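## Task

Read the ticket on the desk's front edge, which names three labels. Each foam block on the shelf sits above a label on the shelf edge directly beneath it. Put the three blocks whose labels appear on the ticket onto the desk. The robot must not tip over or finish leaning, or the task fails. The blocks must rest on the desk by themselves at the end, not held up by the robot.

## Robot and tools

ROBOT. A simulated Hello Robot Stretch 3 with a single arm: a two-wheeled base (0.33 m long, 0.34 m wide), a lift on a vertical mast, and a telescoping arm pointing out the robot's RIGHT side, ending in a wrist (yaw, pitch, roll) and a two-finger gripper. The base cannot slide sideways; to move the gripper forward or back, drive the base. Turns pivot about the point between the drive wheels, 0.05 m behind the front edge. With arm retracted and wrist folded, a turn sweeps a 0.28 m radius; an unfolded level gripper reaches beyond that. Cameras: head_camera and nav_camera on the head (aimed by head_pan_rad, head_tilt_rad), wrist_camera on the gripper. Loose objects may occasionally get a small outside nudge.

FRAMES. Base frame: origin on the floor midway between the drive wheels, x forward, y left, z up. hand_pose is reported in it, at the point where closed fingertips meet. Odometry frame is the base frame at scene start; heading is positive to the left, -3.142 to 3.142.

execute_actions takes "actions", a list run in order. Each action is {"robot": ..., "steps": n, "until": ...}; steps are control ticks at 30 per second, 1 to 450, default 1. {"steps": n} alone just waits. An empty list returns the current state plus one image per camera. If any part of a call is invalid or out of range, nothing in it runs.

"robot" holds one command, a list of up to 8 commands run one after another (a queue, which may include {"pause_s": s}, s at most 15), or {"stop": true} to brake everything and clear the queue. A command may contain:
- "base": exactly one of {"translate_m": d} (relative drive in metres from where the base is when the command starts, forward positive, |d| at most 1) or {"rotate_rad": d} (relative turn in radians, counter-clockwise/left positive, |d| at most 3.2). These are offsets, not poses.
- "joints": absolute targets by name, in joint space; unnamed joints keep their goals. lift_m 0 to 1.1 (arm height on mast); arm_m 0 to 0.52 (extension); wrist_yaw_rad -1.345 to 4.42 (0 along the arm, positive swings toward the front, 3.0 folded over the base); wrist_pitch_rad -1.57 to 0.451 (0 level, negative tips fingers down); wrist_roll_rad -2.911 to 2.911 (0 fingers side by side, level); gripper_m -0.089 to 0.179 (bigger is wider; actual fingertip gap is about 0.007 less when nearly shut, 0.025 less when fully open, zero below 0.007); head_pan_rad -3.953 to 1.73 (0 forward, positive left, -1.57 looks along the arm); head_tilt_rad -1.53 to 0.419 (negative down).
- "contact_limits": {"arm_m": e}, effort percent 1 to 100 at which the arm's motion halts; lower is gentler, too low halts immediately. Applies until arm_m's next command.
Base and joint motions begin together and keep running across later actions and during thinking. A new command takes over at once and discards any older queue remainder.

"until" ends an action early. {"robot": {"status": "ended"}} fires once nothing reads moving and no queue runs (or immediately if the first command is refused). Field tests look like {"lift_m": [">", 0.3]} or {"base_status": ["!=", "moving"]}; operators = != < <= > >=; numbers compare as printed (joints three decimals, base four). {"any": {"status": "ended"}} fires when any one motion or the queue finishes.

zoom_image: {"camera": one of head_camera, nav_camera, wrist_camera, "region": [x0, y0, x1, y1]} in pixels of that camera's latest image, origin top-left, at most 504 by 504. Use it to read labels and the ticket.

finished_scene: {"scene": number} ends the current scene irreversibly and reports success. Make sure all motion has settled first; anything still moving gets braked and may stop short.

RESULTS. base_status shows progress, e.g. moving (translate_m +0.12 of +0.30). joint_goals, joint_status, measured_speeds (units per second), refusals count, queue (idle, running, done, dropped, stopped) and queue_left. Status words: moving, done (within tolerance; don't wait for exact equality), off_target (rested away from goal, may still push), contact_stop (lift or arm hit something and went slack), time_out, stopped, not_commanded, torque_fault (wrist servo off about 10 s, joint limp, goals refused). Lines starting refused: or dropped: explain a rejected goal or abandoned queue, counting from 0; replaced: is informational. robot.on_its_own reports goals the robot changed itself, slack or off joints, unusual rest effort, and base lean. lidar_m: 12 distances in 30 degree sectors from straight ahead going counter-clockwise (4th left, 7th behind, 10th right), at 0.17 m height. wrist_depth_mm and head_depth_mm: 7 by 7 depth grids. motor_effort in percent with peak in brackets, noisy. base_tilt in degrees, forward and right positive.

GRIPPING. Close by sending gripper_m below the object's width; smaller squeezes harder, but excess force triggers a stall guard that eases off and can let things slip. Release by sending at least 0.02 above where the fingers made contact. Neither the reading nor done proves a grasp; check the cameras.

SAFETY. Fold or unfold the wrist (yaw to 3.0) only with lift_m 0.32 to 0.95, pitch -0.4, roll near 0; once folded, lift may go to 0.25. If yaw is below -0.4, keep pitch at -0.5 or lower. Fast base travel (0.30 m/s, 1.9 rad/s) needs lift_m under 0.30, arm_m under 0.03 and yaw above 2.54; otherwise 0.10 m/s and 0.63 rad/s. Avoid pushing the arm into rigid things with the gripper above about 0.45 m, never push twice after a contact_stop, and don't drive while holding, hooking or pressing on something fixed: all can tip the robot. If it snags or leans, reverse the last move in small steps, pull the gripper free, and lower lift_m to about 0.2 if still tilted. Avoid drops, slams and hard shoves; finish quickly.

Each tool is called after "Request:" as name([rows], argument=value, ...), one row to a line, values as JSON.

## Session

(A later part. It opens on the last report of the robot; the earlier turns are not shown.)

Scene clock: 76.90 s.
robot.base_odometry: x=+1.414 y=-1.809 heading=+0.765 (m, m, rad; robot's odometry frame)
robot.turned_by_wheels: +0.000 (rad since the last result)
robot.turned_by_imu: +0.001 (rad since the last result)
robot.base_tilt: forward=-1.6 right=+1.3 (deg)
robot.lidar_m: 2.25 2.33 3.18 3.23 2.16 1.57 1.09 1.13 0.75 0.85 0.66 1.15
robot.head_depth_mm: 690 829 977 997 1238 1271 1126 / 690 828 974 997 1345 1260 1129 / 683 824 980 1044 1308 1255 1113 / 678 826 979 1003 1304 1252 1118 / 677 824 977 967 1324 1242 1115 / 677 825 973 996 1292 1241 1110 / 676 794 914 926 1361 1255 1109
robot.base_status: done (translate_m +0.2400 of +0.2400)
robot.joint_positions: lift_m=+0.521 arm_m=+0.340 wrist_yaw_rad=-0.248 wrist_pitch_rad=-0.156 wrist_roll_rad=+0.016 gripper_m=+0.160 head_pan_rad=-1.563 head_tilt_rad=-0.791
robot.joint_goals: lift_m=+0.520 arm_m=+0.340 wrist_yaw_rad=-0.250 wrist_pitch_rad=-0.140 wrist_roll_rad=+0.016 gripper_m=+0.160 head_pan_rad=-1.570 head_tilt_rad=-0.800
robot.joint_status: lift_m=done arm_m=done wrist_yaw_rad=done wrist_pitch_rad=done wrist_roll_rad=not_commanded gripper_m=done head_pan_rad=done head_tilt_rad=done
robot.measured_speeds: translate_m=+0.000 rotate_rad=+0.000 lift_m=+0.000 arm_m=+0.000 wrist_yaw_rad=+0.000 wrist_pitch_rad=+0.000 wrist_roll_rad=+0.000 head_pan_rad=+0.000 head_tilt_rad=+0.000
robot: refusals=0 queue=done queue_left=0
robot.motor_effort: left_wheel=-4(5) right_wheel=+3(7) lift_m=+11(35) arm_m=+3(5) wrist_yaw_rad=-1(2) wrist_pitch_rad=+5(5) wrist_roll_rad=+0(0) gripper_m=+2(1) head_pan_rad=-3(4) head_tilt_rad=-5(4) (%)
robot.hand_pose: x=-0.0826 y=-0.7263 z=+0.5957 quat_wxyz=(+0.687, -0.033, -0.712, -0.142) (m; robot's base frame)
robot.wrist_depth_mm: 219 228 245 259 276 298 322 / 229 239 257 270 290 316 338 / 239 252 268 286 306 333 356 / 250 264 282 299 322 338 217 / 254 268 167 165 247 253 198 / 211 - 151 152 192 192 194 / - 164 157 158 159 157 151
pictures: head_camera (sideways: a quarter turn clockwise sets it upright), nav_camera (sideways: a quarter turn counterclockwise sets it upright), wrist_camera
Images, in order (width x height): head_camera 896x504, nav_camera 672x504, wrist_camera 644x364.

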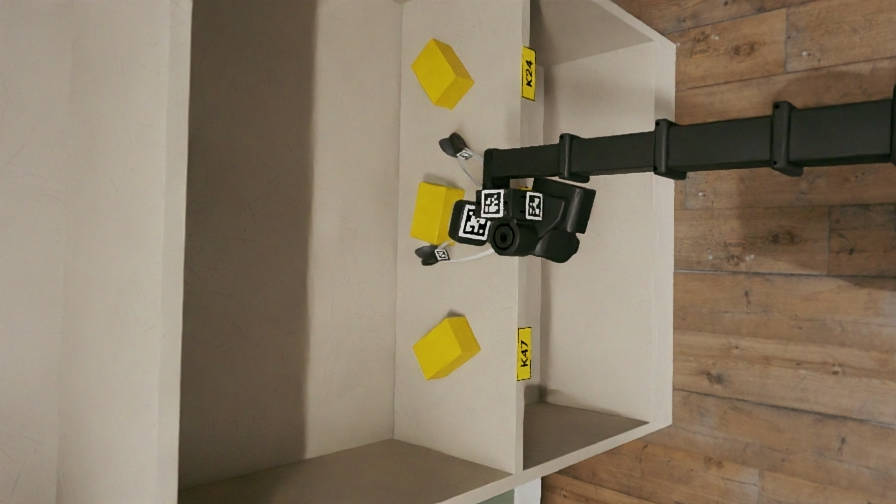

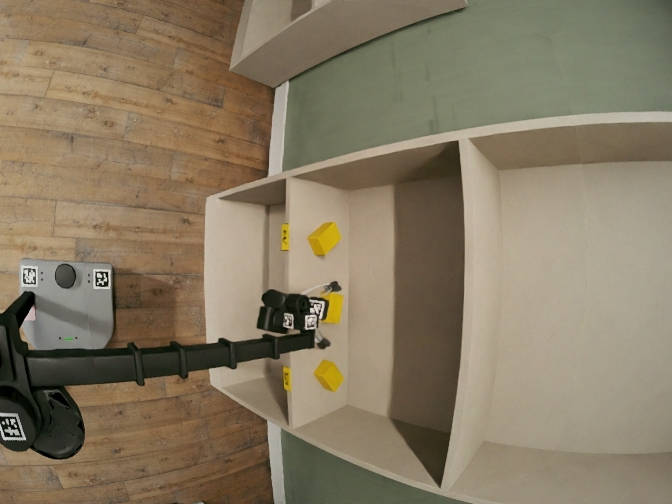

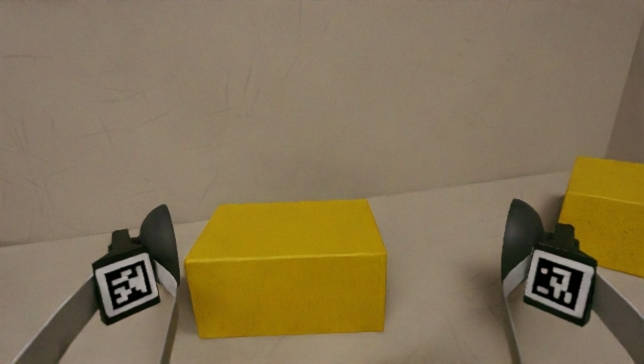

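Request:
execute_actions([
  {"robot":[{"base":{"translate_m":0.025}},{"joints":{"lift_m":0.5}},{"joints":{"gripper_m":0.04}},{"joints":{"lift_m":0.535}},{"joints":{"arm_m":0}},{"joints":{"wrist_yaw_rad":2.62,"lift_m":0.29},"base":{"rotate_rad":1.72}},{"base":{"translate_m":1}},{"base":{"translate_m":1}}],"steps":450,"until":{"robot":{"status":"ended"}}},
  {"steps":450,"until":{"robot":{"status":"ended"}}},
])

Request:
execute_actions([
  {"robot":[{"base":{"translate_m":0.35}},{"base":{"rotate_rad":1.46},"joints":{"head_tilt_rad":-0.5,"head_pan_rad":-1.5}},{"joints":{"lift_m":0.96,"wrist_yaw_rad":0}},{"joints":{"arm_m":0.45}},{"joints":{"lift_m":0.925}}],"steps":450,"until":{"robot":{"status":"ended"}}},
  {"steps":250,"until":{"robot":{"status":"ended"}}},
])

Scene clock: 105.07 s.
robot.base_odometry: x=-0.152 y=-0.570 heading=+2.485 (m, m, rad; robot's odometry frame)
robot.turned_by_wheels: +1.720 (rad since the last result)
robot.turned_by_imu: +1.713 (rad since the last result)
robot.base_tilt: forward=-1.7 right=+1.4 (deg)
robot.lidar_m: 1.27 1.61 1.27 1.25 1.38 2.11 2.58 2.85 2.51 2.49 2.38 1.34
robot.head_depth_mm: 2064 2382 2192 1787 1490 1285 1131 / 2114 2422 2196 1781 1482 1277 1126 / 2165 2483 2154 1751 1489 1281 1145 / 2194 2518 2158 1754 1481 1270 1136 / 2230 2537 2133 1757 1460 1264 1114 / 2260 2562 2133 1734 1460 1257 1106 / 2283 2555 2112 1723 1458 1251 1111
robot.base_status: done (translate_m +1.0000 of +1.0000)
robot.joint_positions: lift_m=+0.291 arm_m=+0.003 wrist_yaw_rad=+2.617 wrist_pitch_rad=-0.159 wrist_roll_rad=+0.016 gripper_m=+0.044 head_pan_rad=-1.563 head_tilt_rad=-0.791
robot.joint_goals: lift_m=+0.290 arm_m=+0.000 wrist_yaw_rad=+2.620 wrist_pitch_rad=-0.140 wrist_roll_rad=+0.016 gripper_m=+0.043 head_pan_rad=-1.570 head_tilt_rad=-0.800
robot.joint_status: lift_m=done arm_m=done wrist_yaw_rad=done wrist_pitch_rad=done wrist_roll_rad=not_commanded gripper_m=done head_pan_rad=done head_tilt_rad=done
robot.measured_speeds: translate_m=+0.000 rotate_rad=+0.000 lift_m=+0.000 arm_m=+0.000 wrist_yaw_rad=+0.000 wrist_pitch_rad=+0.000 wrist_roll_rad=+0.000 head_pan_rad=+0.000 head_tilt_rad=+0.000
robot: refusals=0 queue=done queue_left=0
robot.motor_effort: left_wheel=-4(9) right_wheel=+2(8) lift_m=+12(39) arm_m=-4(5) wrist_yaw_rad=+2(5) wrist_pitch_rad=+6(6) wrist_roll_rad=+0(0) gripper_m=-19(93) head_pan_rad=-3(4) head_tilt_rad=-4(4) (%)
robot.hand_pose: x=+0.1035 y=+0.0680 z=+0.3650 quat_wxyz=(+0.236, +0.701, -0.130, +0.661) (m; robot's base frame)
robot.wrist_depth_mm: - - - - - - - / - - - - - - - / - - - - - - - / - - - 173 188 - - / 948 934 145 146 147 888 822 / 717 731 154 154 390 673 645 / 578 574 558 562 542 540 541
pictures: head_camera (sideways: a quarter turn clockwise sets it upright), nav_camera (sideways: a quarter turn counterclockwise sets it upright), wrist_camera
Images, in order (width x height): head_camera 896x504, nav_camera 672x504, wrist_camera 644x364.

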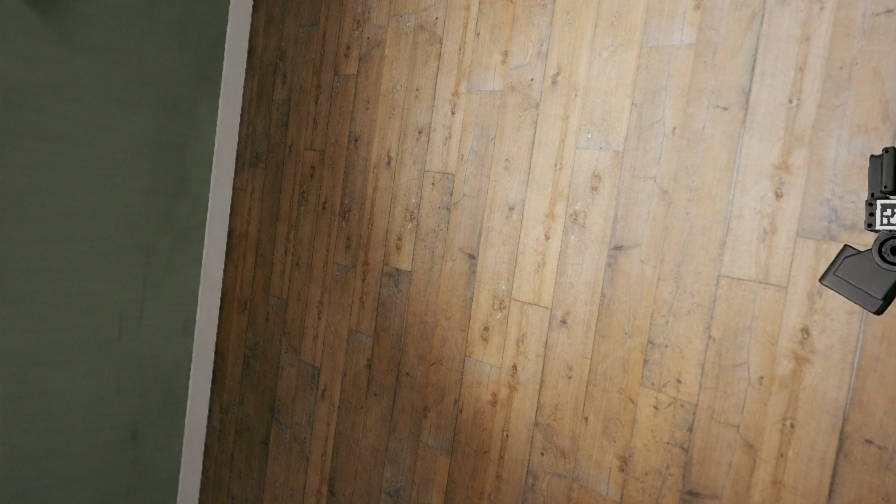

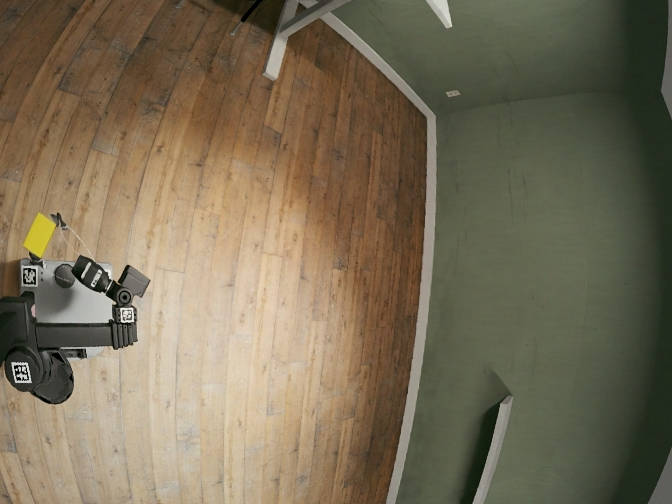

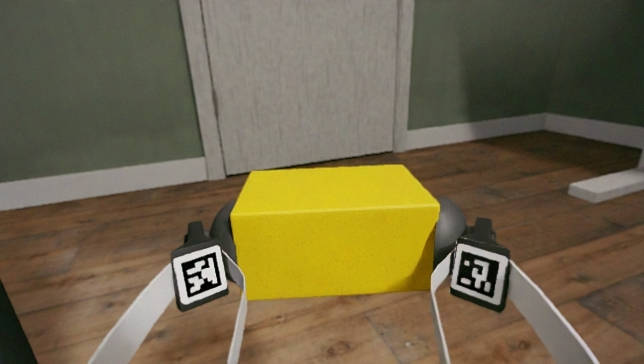

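Scene clock: 122.33 s.
robot.base_odometry: x=-0.429 y=-0.357 heading=-2.339 (m, m, rad; robot's odometry frame)
robot.turned_by_wheels: +1.460 (rad since the last result)
robot.turned_by_imu: +1.450 (rad since the last result)
robot.base_tilt: forward=-1.7 right=+1.4 (deg)
robot.lidar_m: 1.21 1.28 1.77 2.92 3.36 2.62 2.53 2.16 1.03 0.93 1.18 1.25
robot.head_depth_mm: 1246 1361 1166 - 1462 1488 1261 / 1257 1380 1328 1516 1232 1485 1258 / 1264 1384 1340 1734 1772 1472 1252 / 1278 1395 1040 1746 1857 1499 1244 / 1289 1418 1019 1755 1883 1503 1252 / 1299 1412 1003 1792 1870 1493 1237 / 1301 1417 994 821 1672 1454 1234
robot.base_status: done (rotate_rad +1.4598 of +1.4600)
robot.joint_positions: lift_m=+0.926 arm_m=+0.450 wrist_yaw_rad=+0.002 wrist_pitch_rad=-0.159 wrist_roll_rad=+0.016 gripper_m=+0.044 head_pan_rad=-1.507 head_tilt_rad=-0.507
robot.joint_goals: lift_m=+0.925 arm_m=+0.450 wrist_yaw_rad=+0.000 wrist_pitch_rad=-0.140 wrist_roll_rad=+0.016 gripper_m=+0.043 head_pan_rad=-1.500 head_tilt_rad=-0.500
robot.joint_status: lift_m=done arm_m=done wrist_yaw_rad=done wrist_pitch_rad=done wrist_roll_rad=not_commanded gripper_m=done head_pan_rad=done head_tilt_rad=done
robot.measured_speeds: translate_m=+0.000 rotate_rad=+0.000 lift_m=+0.000 arm_m=+0.000 wrist_yaw_rad=+0.000 wrist_pitch_rad=+0.000 wrist_roll_rad=+0.000 head_pan_rad=+0.000 head_tilt_rad=+0.000
robot: refusals=0 queue=done queue_left=0
robot.motor_effort: left_wheel=-4(10) right_wheel=+3(9) lift_m=+12(35) arm_m=+3(3) wrist_yaw_rad=+1(3) wrist_pitch_rad=+6(6) wrist_roll_rad=+0(0) gripper_m=-18(19) head_pan_rad=+4(14) head_tilt_rad=+3(23) (%)
robot.hand_pose: x=-0.0209 y=-0.8438 z=+1.0000 quat_wxyz=(+0.699, +0.057, -0.710, -0.056) (m; robot's base frame)
robot.wrist_depth_mm: 767 772 747 753 754 741 737 / 823 813 812 805 800 781 786 / 685 643 618 601 582 558 532 / 386 375 356 173 187 344 335 / 270 266 145 145 146 260 243 / 207 209 154 154 168 197 191 / 167 166 164 163 161 159 158
pictures: head_camera (sideways: a quarter turn clockwise sets it upright), nav_camera (sideways: a quarter turn counterclockwise sets it upright), wrist_camera
Images, in order (width x height): head_camera 896x504, nav_camera 672x504, wrist_camera 644x364.

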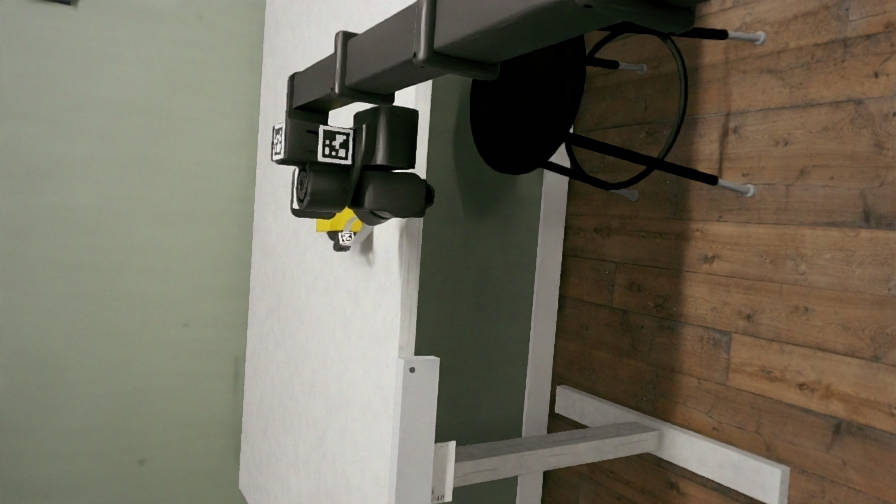

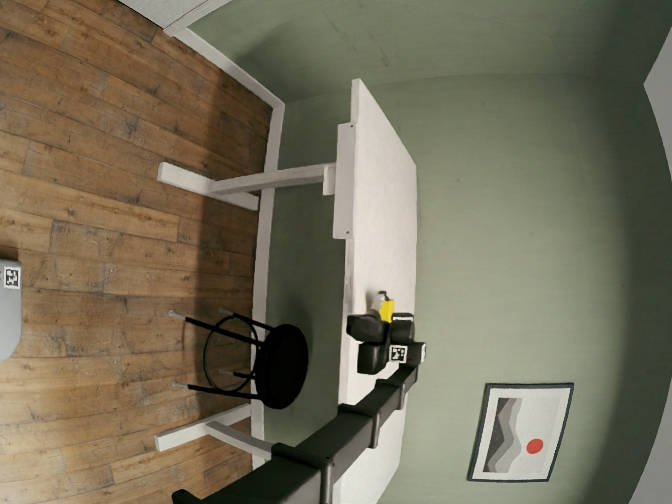

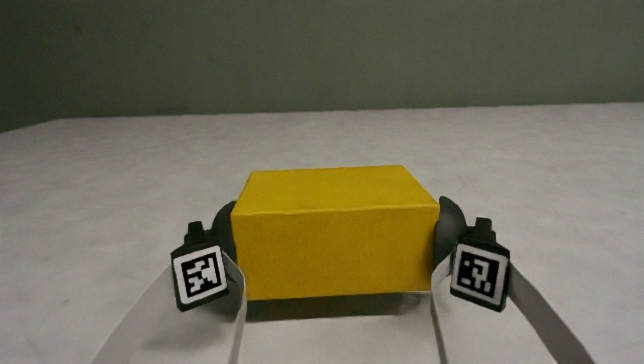

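Request:
execute_actions([
  {"robot":[{"joints":{"lift_m":0.902}},{"joints":{"gripper_m":0.14}},{"joints":{"arm_m":0}},{"joints":{"lift_m":0.29,"wrist_yaw_rad":2.62,"gripper_m":0.06},"base":{"rotate_rad":-1.46}},{"base":{"translate_m":-1}},{"base":{"translate_m":-1}},{"base":{"translate_m":-0.35}},{"base":{"rotate_rad":-2.17},"joints":{"head_tilt_rad":-0.8,"head_pan_rad":-1.7}}],"steps":450,"until":{"robot":{"status":"ended"}}},
  {"steps":450,"until":{"robot":{"status":"ended"}}},
  {"robot":[{"joints":{"lift_m":0.57,"wrist_yaw_rad":-0.38,"gripper_m":0.14}},{"base":{"translate_m":0.174},"joints":{"arm_m":0.40}}],"steps":450,"until":{"robot":{"status":"ended"}}},
])

Scene clock: 164.47 s.
robot.base_odometry: x=+1.598 y=-1.738 heading=+0.315 (m, m, rad; robot's odometry frame)
robot.turned_by_wheels: -3.630 (rad since the last result)
robot.turned_by_imu: -3.597 (rad since the last result)
robot.base_tilt: forward=-1.7 right=+1.3 (deg)
robot.lidar_m: 0.96 2.08 2.20 3.19 3.96 2.25 1.72 1.26 0.82 0.79 0.53 0.89
robot.head_depth_mm: 665 1188 1564 1788 1502 1286 1135 / 700 820 932 1650 1489 1288 1149 / 724 928 1073 1072 1397 1295 1118 / 716 907 1079 - 1355 1268 1126 / 691 835 987 1002 1303 1239 1116 / 661 560 906 992 896 1195 1113 / 629 528 842 939 837 1164 1102
robot.base_status: done (translate_m +0.1740 of +0.1740)
robot.joint_positions: lift_m=+0.569 arm_m=+0.400 wrist_yaw_rad=-0.378 wrist_pitch_rad=-0.157 wrist_roll_rad=+0.016 gripper_m=+0.140 head_pan_rad=-1.693 head_tilt_rad=-0.791
robot.joint_goals: lift_m=+0.570 arm_m=+0.400 wrist_yaw_rad=-0.380 wrist_pitch_rad=-0.140 wrist_roll_rad=+0.016 gripper_m=+0.140 head_pan_rad=-1.700 head_tilt_rad=-0.800
robot.joint_status: lift_m=done arm_m=done wrist_yaw_rad=done wrist_pitch_rad=done wrist_roll_rad=not_commanded gripper_m=done head_pan_rad=done head_tilt_rad=done
robot.measured_speeds: translate_m=+0.000 rotate_rad=+0.000 lift_m=+0.000 arm_m=+0.000 wrist_yaw_rad=+0.000 wrist_pitch_rad=+0.000 wrist_roll_rad=+0.000 head_pan_rad=+0.000 head_tilt_rad=+0.000
robot: refusals=0 queue=done queue_left=0
robot.motor_effort: left_wheel=+2(10) right_wheel=-3(8) lift_m=+35(36) arm_m=+3(5) wrist_yaw_rad=-1(3) wrist_pitch_rad=+5(6) wrist_roll_rad=+0(0) gripper_m=+2(82) head_pan_rad=-4(24) head_tilt_rad=-4(27) (%)
robot.hand_pose: x=-0.1134 y=-0.7763 z=+0.6442 quat_wxyz=(+0.676, -0.079, -0.708, -0.186) (m; robot's base frame)
robot.wrist_depth_mm: 182 205 250 319 291 241 211 / 185 213 259 336 306 254 218 / 189 219 271 354 315 262 227 / 194 225 279 367 332 274 233 / 199 224 295 349 326 296 243 / 204 - 273 202 256 255 244 / 206 225 225 171 212 218 215
pictures: head_camera (sideways: a quarter turn clockwise sets it upright), nav_camera (sideways: a quarter turn counterclockwise sets it upright), wrist_camera
Images, in order (width x height): head_camera 896x504, nav_camera 672x504, wrist_camera 644x364.

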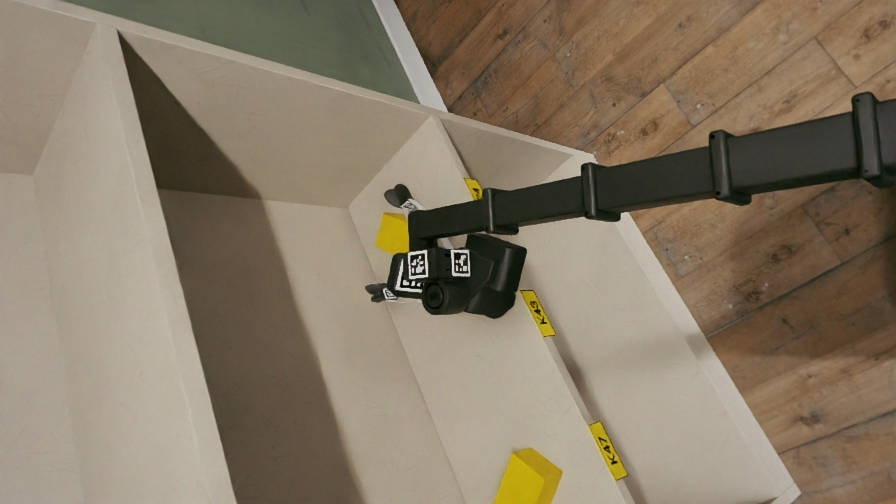

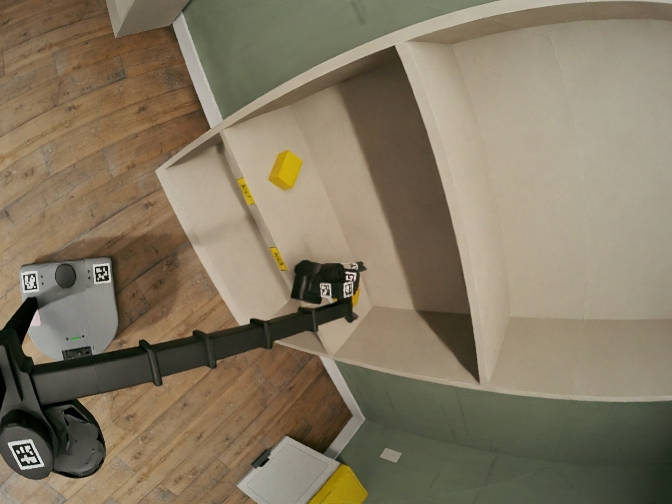

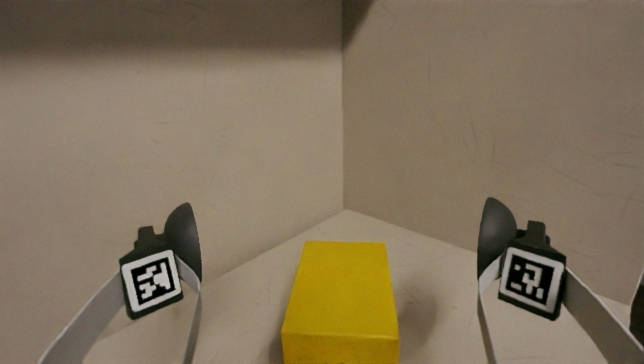

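Request:
execute_actions([
  {"robot":[{"joints":{"lift_m":0.54,"wrist_pitch_rad":-0.3,"arm_m":0.42}},{"joints":{"gripper_m":0.01}},{"joints":{"lift_m":0.58}}],"steps":450,"until":{"robot":{"status":"ended"}}},
])

Scene clock: 170.57 s.
robot.base_odometry: x=+1.598 y=-1.738 heading=+0.315 (m, m, rad; robot's odometry frame)
robot.turned_by_wheels: +0.000 (rad since the last result)
robot.turned_by_imu: +0.001 (rad since the last result)
robot.base_tilt: forward=-1.5 right=+1.2 (deg)
robot.lidar_m: 0.96 2.07 2.20 3.19 3.59 2.24 1.72 1.26 0.82 0.79 0.52 0.89
robot.head_depth_mm: 663 1199 1575 1787 1502 1283 1127 / 700 820 932 1634 1481 1285 1145 / 727 933 1073 1075 1396 1291 1118 / 715 910 1054 - 1367 1269 1114 / 691 836 987 999 1304 1244 1118 / 660 560 908 995 899 1193 1110 / 630 530 844 948 837 1165 1106
robot.base_status: done (translate_m +0.1740 of +0.1740)
robot.joint_positions: lift_m=+0.579 arm_m=+0.420 wrist_yaw_rad=-0.378 wrist_pitch_rad=-0.317 wrist_roll_rad=+0.016 gripper_m=+0.011 head_pan_rad=-1.693 head_tilt_rad=-0.791
robot.joint_goals: lift_m=+0.580 arm_m=+0.420 wrist_yaw_rad=-0.380 wrist_pitch_rad=-0.300 wrist_roll_rad=+0.016 gripper_m=+0.010 head_pan_rad=-1.700 head_tilt_rad=-0.800
robot.joint_status: lift_m=done arm_m=done wrist_yaw_rad=done wrist_pitch_rad=done wrist_roll_rad=not_commanded gripper_m=done head_pan_rad=done head_tilt_rad=done
robot.measured_speeds: translate_m=+0.000 rotate_rad=+0.000 lift_m=+0.000 arm_m=+0.000 wrist_yaw_rad=+0.000 wrist_pitch_rad=+0.000 wrist_roll_rad=+0.000 head_pan_rad=+0.000 head_tilt_rad=+0.000
robot: refusals=0 queue=done queue_left=0
robot.motor_effort: left_wheel=+2(3) right_wheel=-3(2) lift_m=+35(37) arm_m=+2(0) wrist_yaw_rad=-1(1) wrist_pitch_rad=+5(3) wrist_roll_rad=+0(0) gripper_m=-19(94) head_pan_rad=-3(3) head_tilt_rad=-5(5) (%)
robot.hand_pose: x=-0.1086 y=-0.7838 z=+0.6153 quat_wxyz=(+0.659, -0.023, -0.712, -0.241) (m; robot's base frame)
robot.wrist_depth_mm: 166 190 230 295 278 235 204 / 174 199 242 314 297 248 214 / 181 208 256 323 314 261 224 / 187 217 270 171 307 278 237 / 194 229 260 140 137 257 243 / 202 223 210 151 148 213 210 / 193 191 190 187 184 185 180
pictures: head_camera (sideways: a quarter turn clockwise sets it upright), nav_camera (sideways: a quarter turn counterclockwise sets it upright), wrist_camera
Images, in order (width x height): head_camera 896x504, nav_camera 672x504, wrist_camera 644x364.

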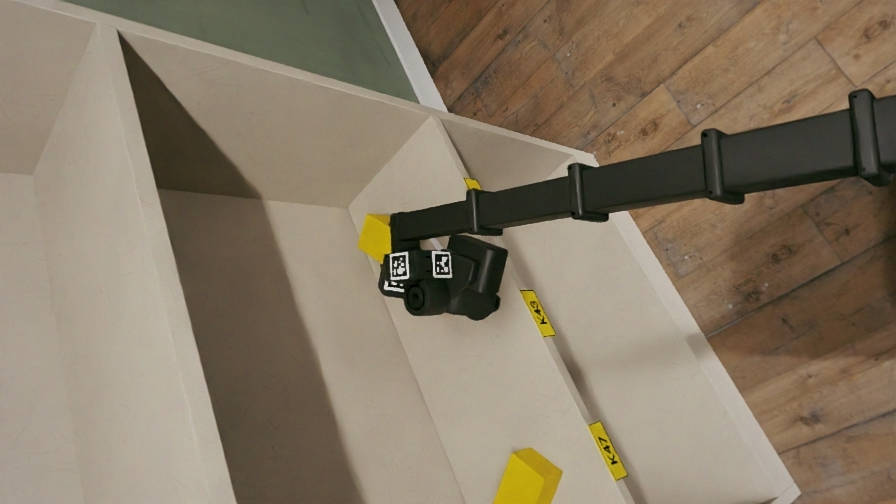

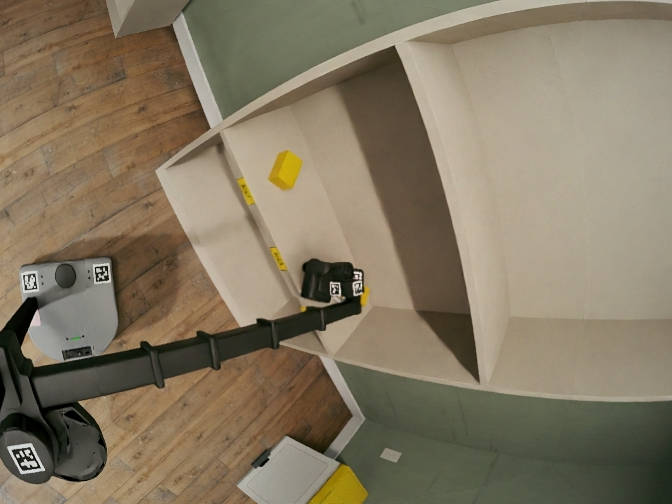

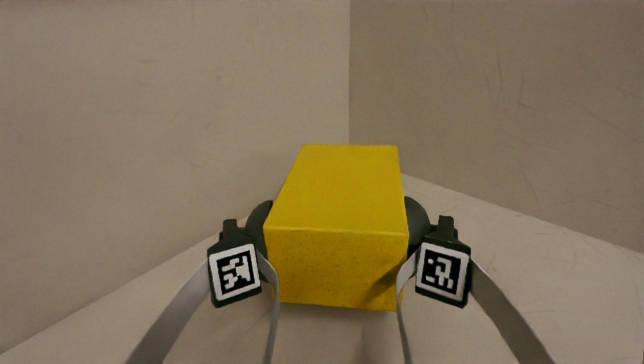

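Request:
execute_actions([
  {"robot":[{"joints":{"arm_m":0}},{"joints":{"wrist_yaw_rad":2.62,"lift_m":0.29},"base":{"rotate_rad":2.12}},{"base":{"translate_m":1}},{"base":{"translate_m":1}},{"base":{"translate_m":0.42}},{"base":{"rotate_rad":1.5},"joints":{"head_tilt_rad":-0.5,"head_pan_rad":-1.5}},{"joints":{"lift_m":0.975,"wrist_yaw_rad":0}},{"joints":{"arm_m":0.46}}],"steps":450,"until":{"robot":{"status":"ended"}}},
  {"steps":450,"until":{"robot":{"status":"ended"}}},
  {"steps":450,"until":{"robot":{"status":"ended"}}},
  {"robot":{"joints":{"lift_m":0.943}},"steps":100,"until":{"robot":{"status":"ended"}}},
])

Scene clock: 211.27 s.
robot.base_odometry: x=-0.243 y=-0.166 heading=-2.349 (m, m, rad; robot's odometry frame)
robot.turned_by_wheels: +3.620 (rad since the last result)
robot.turned_by_imu: +3.600 (rad since the last result)
robot.base_tilt: forward=-1.7 right=+1.4 (deg)
robot.lidar_m: 1.47 1.55 2.12 2.92 3.07 2.36 2.27 2.18 1.18 0.93 1.30 1.53
robot.head_depth_mm: 1226 1351 1269 - 1810 1489 1269 / 1230 1372 - 1700 1844 1523 1261 / 1258 1388 - 1422 1255 1467 1252 / 1279 1391 1041 1306 1696 1507 1249 / 1283 1404 1019 1755 1866 1457 1243 / 1296 1411 877 1768 1868 1482 1236 / 1295 1411 995 1774 1843 1477 1234
robot.base_status: done (rotate_rad +1.4998 of +1.5000)
robot.joint_positions: lift_m=+0.944 arm_m=+0.460 wrist_yaw_rad=+0.002 wrist_pitch_rad=-0.318 wrist_roll_rad=+0.016 gripper_m=+0.011 head_pan_rad=-1.507 head_tilt_rad=-0.507
robot.joint_goals: lift_m=+0.943 arm_m=+0.460 wrist_yaw_rad=+0.000 wrist_pitch_rad=-0.300 wrist_roll_rad=+0.016 gripper_m=+0.010 head_pan_rad=-1.500 head_tilt_rad=-0.500
robot.joint_status: lift_m=done arm_m=done wrist_yaw_rad=done wrist_pitch_rad=done wrist_roll_rad=not_commanded gripper_m=done head_pan_rad=done head_tilt_rad=done
robot.measured_speeds: translate_m=+0.000 rotate_rad=+0.000 lift_m=+0.000 arm_m=+0.000 wrist_yaw_rad=+0.000 wrist_pitch_rad=+0.000 wrist_roll_rad=+0.000 head_pan_rad=+0.000 head_tilt_rad=+0.000
robot: refusals=0 queue=done queue_left=0
robot.motor_effort: left_wheel=-4(10) right_wheel=+2(8) lift_m=+12(36) arm_m=+3(1) wrist_yaw_rad=-1(4) wrist_pitch_rad=+6(6) wrist_roll_rad=+0(0) gripper_m=-18(19) head_pan_rad=+4(24) head_tilt_rad=+3(25) (%)
robot.hand_pose: x=-0.0210 y=-0.8404 z=+0.9793 quat_wxyz=(+0.693, +0.112, -0.703, -0.112) (m; robot's base frame)
robot.wrist_depth_mm: 765 742 762 747 744 748 724 / 641 612 582 557 532 511 492 / 387 371 364 356 345 339 329 / 275 270 266 170 240 251 245 / 214 212 210 140 137 198 196 / 176 174 163 151 149 165 163 / 149 148 146 145 142 142 140
pictures: head_camera (sideways: a quarter turn clockwise sets it upright), nav_camera (sideways: a quarter turn counterclockwise sets it upright), wrist_camera
Images, in order (width x height): head_camera 896x504, nav_camera 672x504, wrist_camera 644x364.

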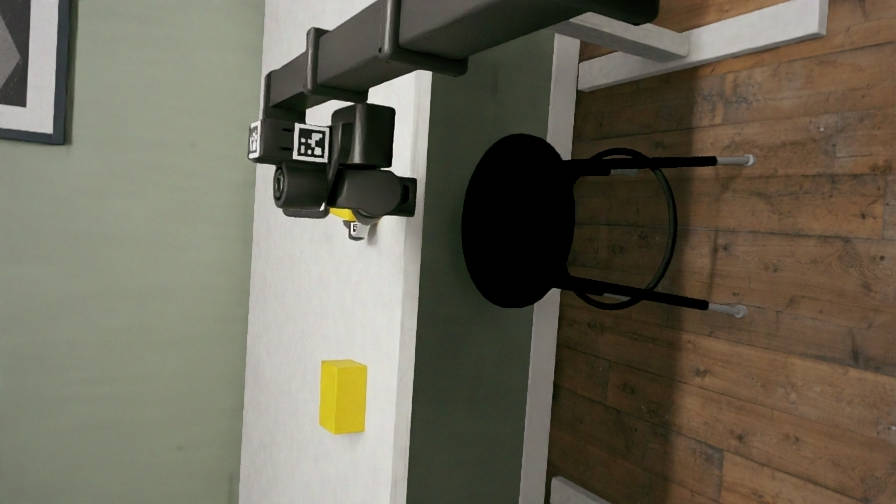

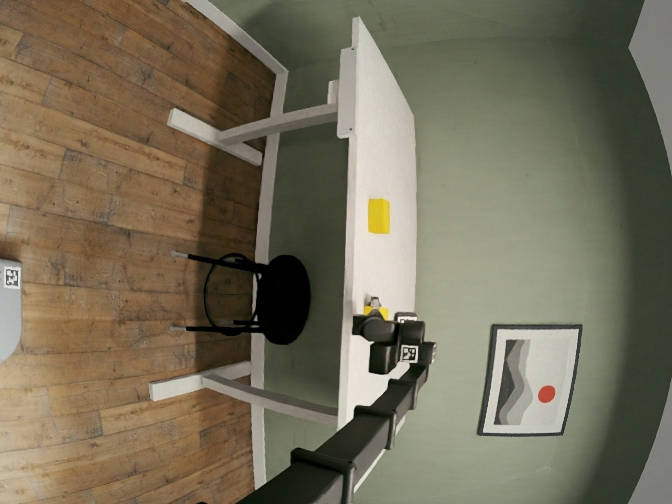

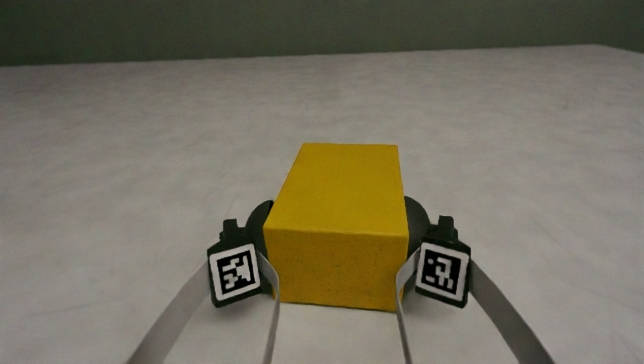

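Request:
execute_actions([
  {"robot":[{"joints":{"gripper_m":0.12}},{"joints":{"arm_m":0}},{"joints":{"lift_m":0.29,"wrist_yaw_rad":2.62,"gripper_m":0.06},"base":{"rotate_rad":-1.0}},{"base":{"translate_m":-1}},{"base":{"translate_m":-1}},{"base":{"translate_m":-0.79}},{"base":{"rotate_rad":-2.17},"joints":{"head_tilt_rad":-0.8,"head_pan_rad":-1.57}},{"joints":{"lift_m":0.62,"wrist_yaw_rad":0.5,"gripper_m":0.16}}],"steps":450,"until":{"robot":{"status":"ended"}}},
  {"steps":450,"until":{"robot":{"status":"ended"}}},
  {"steps":450,"until":{"robot":{"status":"ended"}}},
])

Scene clock: 251.20 s.
robot.base_odometry: x=+2.488 y=-0.739 heading=+0.765 (m, m, rad; robot's odometry frame)
robot.turned_by_wheels: -3.170 (rad since the last result)
robot.turned_by_imu: -3.141 (rad since the last result)
robot.base_tilt: forward=-1.5 right=+1.3 (deg)
robot.lidar_m: 0.76 0.79 1.08 2.89 3.55 3.13 2.58 1.29 0.78 0.86 0.65 0.80
robot.head_depth_mm: 719 832 980 965 1296 1272 1151 / 719 832 985 976 1370 1255 - / 722 832 983 943 1373 1262 - / 716 834 983 962 1358 1243 - / 708 834 987 939 1357 1262 1098 / 698 834 968 955 1245 1241 1113 / 693 663 764 899 1455 1261 1114
robot.base_status: done (rotate_rad -2.1698 of -2.1700)
robot.joint_positions: lift_m=+0.619 arm_m=+0.003 wrist_yaw_rad=+0.504 wrist_pitch_rad=-0.318 wrist_roll_rad=+0.016 gripper_m=+0.160 head_pan_rad=-1.563 head_tilt_rad=-0.791
robot.joint_goals: lift_m=+0.620 arm_m=+0.000 wrist_yaw_rad=+0.500 wrist_pitch_rad=-0.300 wrist_roll_rad=+0.016 gripper_m=+0.160 head_pan_rad=-1.570 head_tilt_rad=-0.800
robot.joint_status: lift_m=done arm_m=done wrist_yaw_rad=done wrist_pitch_rad=done wrist_roll_rad=not_commanded gripper_m=done head_pan_rad=done head_tilt_rad=done
robot.measured_speeds: translate_m=+0.000 rotate_rad=+0.000 lift_m=+0.000 arm_m=+0.000 wrist_yaw_rad=+0.000 wrist_pitch_rad=+0.000 wrist_roll_rad=+0.000 head_pan_rad=+0.000 head_tilt_rad=+0.000
robot: refusals=0 queue=done queue_left=0
robot.motor_effort: left_wheel=+2(11) right_wheel=-3(8) lift_m=+35(36) arm_m=-4(3) wrist_yaw_rad=-2(3) wrist_pitch_rad=+6(6) wrist_roll_rad=+0(0) gripper_m=+1(85) head_pan_rad=-3(13) head_tilt_rad=-5(26) (%)
robot.hand_pose: x=+0.0923 y=-0.3543 z=+0.6551 quat_wxyz=(+0.699, +0.283, -0.654, +0.063) (m; robot's base frame)
robot.wrist_depth_mm: 593 736 809 454 564 505 462 / 611 752 874 493 600 533 479 / 623 760 931 477 449 433 395 / 643 792 - 612 423 371 332 / 673 783 - 684 758 682 568 / 664 - - 764 813 745 598 / 696 833 853 740 724 702 667
pictures: head_camera (sideways: a quarter turn clockwise sets it upright), nav_camera (sideways: a quarter turn counterclockwise sets it upright), wrist_camera
Images, in order (width x height): head_camera 896x504, nav_camera 672x504, wrist_camera 644x364.

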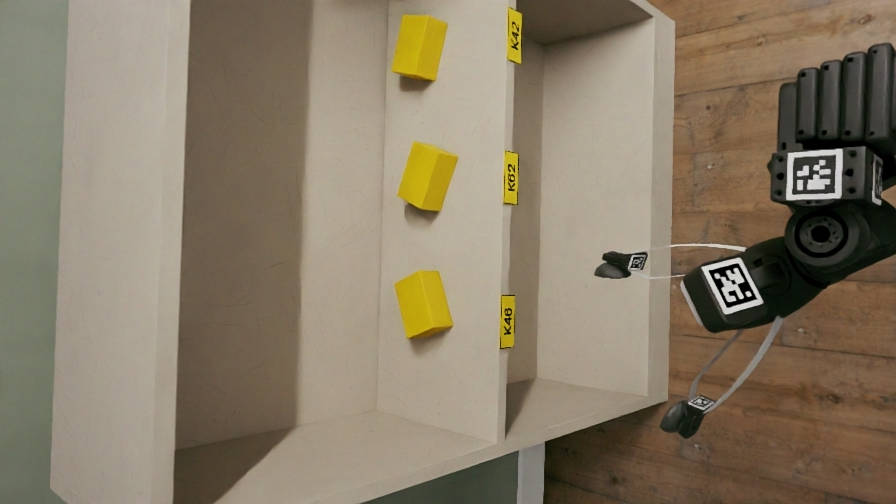

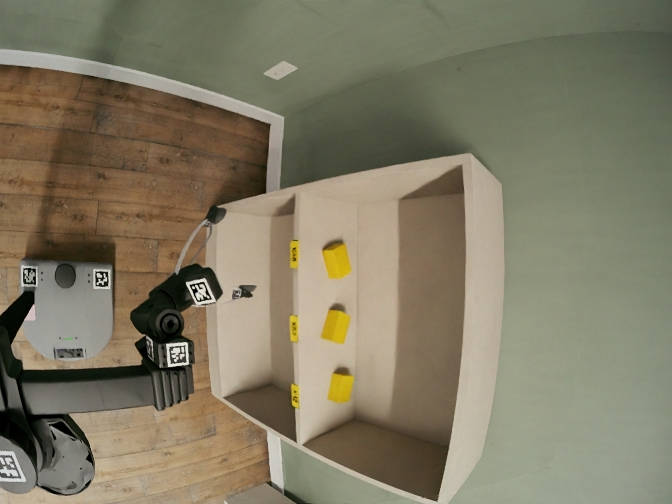

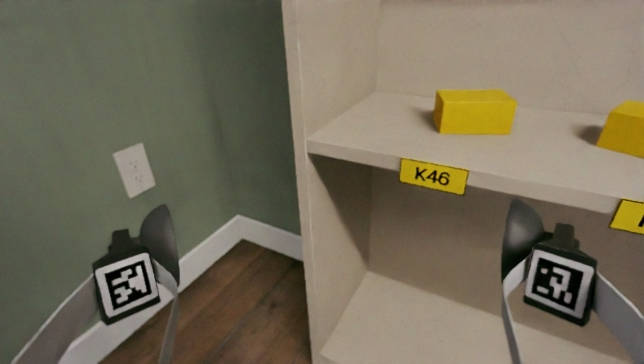

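Request:
execute_actions([
  {"robot":[{"joints":{"wrist_yaw_rad":0.45,"lift_m":0.6,"arm_m":0.365}}],"steps":450,"until":{"robot":{"status":"ended"}}},
])

Scene clock: 257.27 s.
robot.base_odometry: x=+2.488 y=-0.739 heading=+0.765 (m, m, rad; robot's odometry frame)
robot.turned_by_wheels: +0.000 (rad since the last result)
robot.turned_by_imu: +0.001 (rad since the last result)
robot.base_tilt: forward=-1.6 right=+1.4 (deg)
robot.lidar_m: 0.76 0.79 1.08 2.90 3.55 3.11 2.57 1.29 0.78 0.86 0.65 0.79
robot.head_depth_mm: 720 830 977 972 1292 1266 1127 / 721 832 981 978 1376 1286 - / 724 834 983 1051 1368 1246 1124 / 718 831 985 - 1358 1246 1118 / 709 831 986 932 1356 1249 1113 / 700 835 971 959 1244 1239 1110 / 691 664 763 903 1458 1263 1106
robot.base_status: done (rotate_rad -2.1698 of -2.1700)
robot.joint_positions: lift_m=+0.601 arm_m=+0.365 wrist_yaw_rad=+0.452 wrist_pitch_rad=-0.318 wrist_roll_rad=+0.016 gripper_m=+0.160 head_pan_rad=-1.563 head_tilt_rad=-0.791
robot.joint_goals: lift_m=+0.600 arm_m=+0.365 wrist_yaw_rad=+0.450 wrist_pitch_rad=-0.300 wrist_roll_rad=+0.016 gripper_m=+0.160 head_pan_rad=-1.570 head_tilt_rad=-0.800
robot.joint_status: lift_m=done arm_m=done wrist_yaw_rad=done wrist_pitch_rad=done wrist_roll_rad=not_commanded gripper_m=done head_pan_rad=done head_tilt_rad=done
robot.measured_speeds: translate_m=+0.000 rotate_rad=+0.000 lift_m=+0.000 arm_m=+0.000 wrist_yaw_rad=+0.000 wrist_pitch_rad=+0.000 wrist_roll_rad=+0.000 head_pan_rad=+0.000 head_tilt_rad=+0.000
robot: refusals=0 queue=done queue_left=0
robot.motor_effort: left_wheel=+3(2) right_wheel=-3(3) lift_m=+11(34) arm_m=+3(1) wrist_yaw_rad=-1(2) wrist_pitch_rad=+6(6) wrist_roll_rad=+0(0) gripper_m=+1(0) head_pan_rad=-3(3) head_tilt_rad=-4(5) (%)
robot.hand_pose: x=+0.0815 y=-0.7218 z=+0.6363 quat_wxyz=(+0.700, +0.266, -0.661, +0.045) (m; robot's base frame)
robot.wrist_depth_mm: 207 248 293 263 234 212 194 / 210 258 314 283 249 226 205 / 217 266 340 309 269 239 216 / 222 274 321 312 286 257 230 / 227 258 251 177 183 246 235 / 216 - 201 156 154 199 202 / 179 178 173 167 166 171 165
pictures: head_camera (sideways: a quarter turn clockwise sets it upright), nav_camera (sideways: a quarter turn counterclockwise sets it upright), wrist_camera
Images, in order (width x height): head_camera 896x504, nav_camera 672x504, wrist_camera 644x364.

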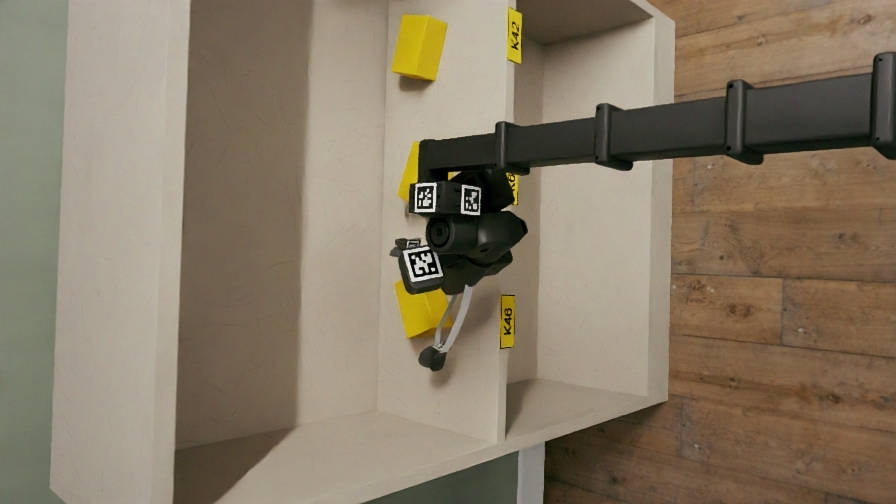

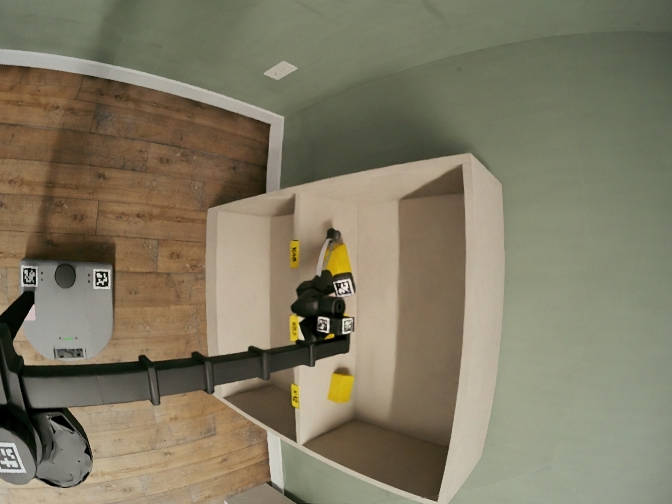

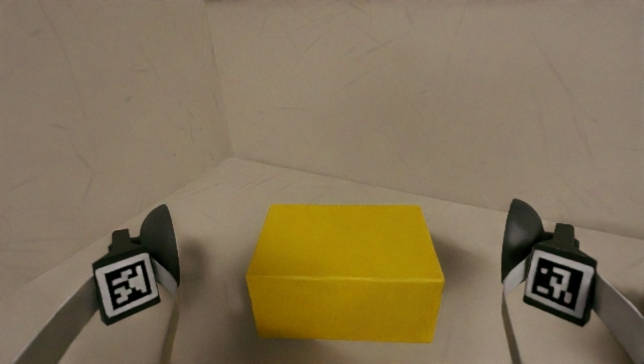

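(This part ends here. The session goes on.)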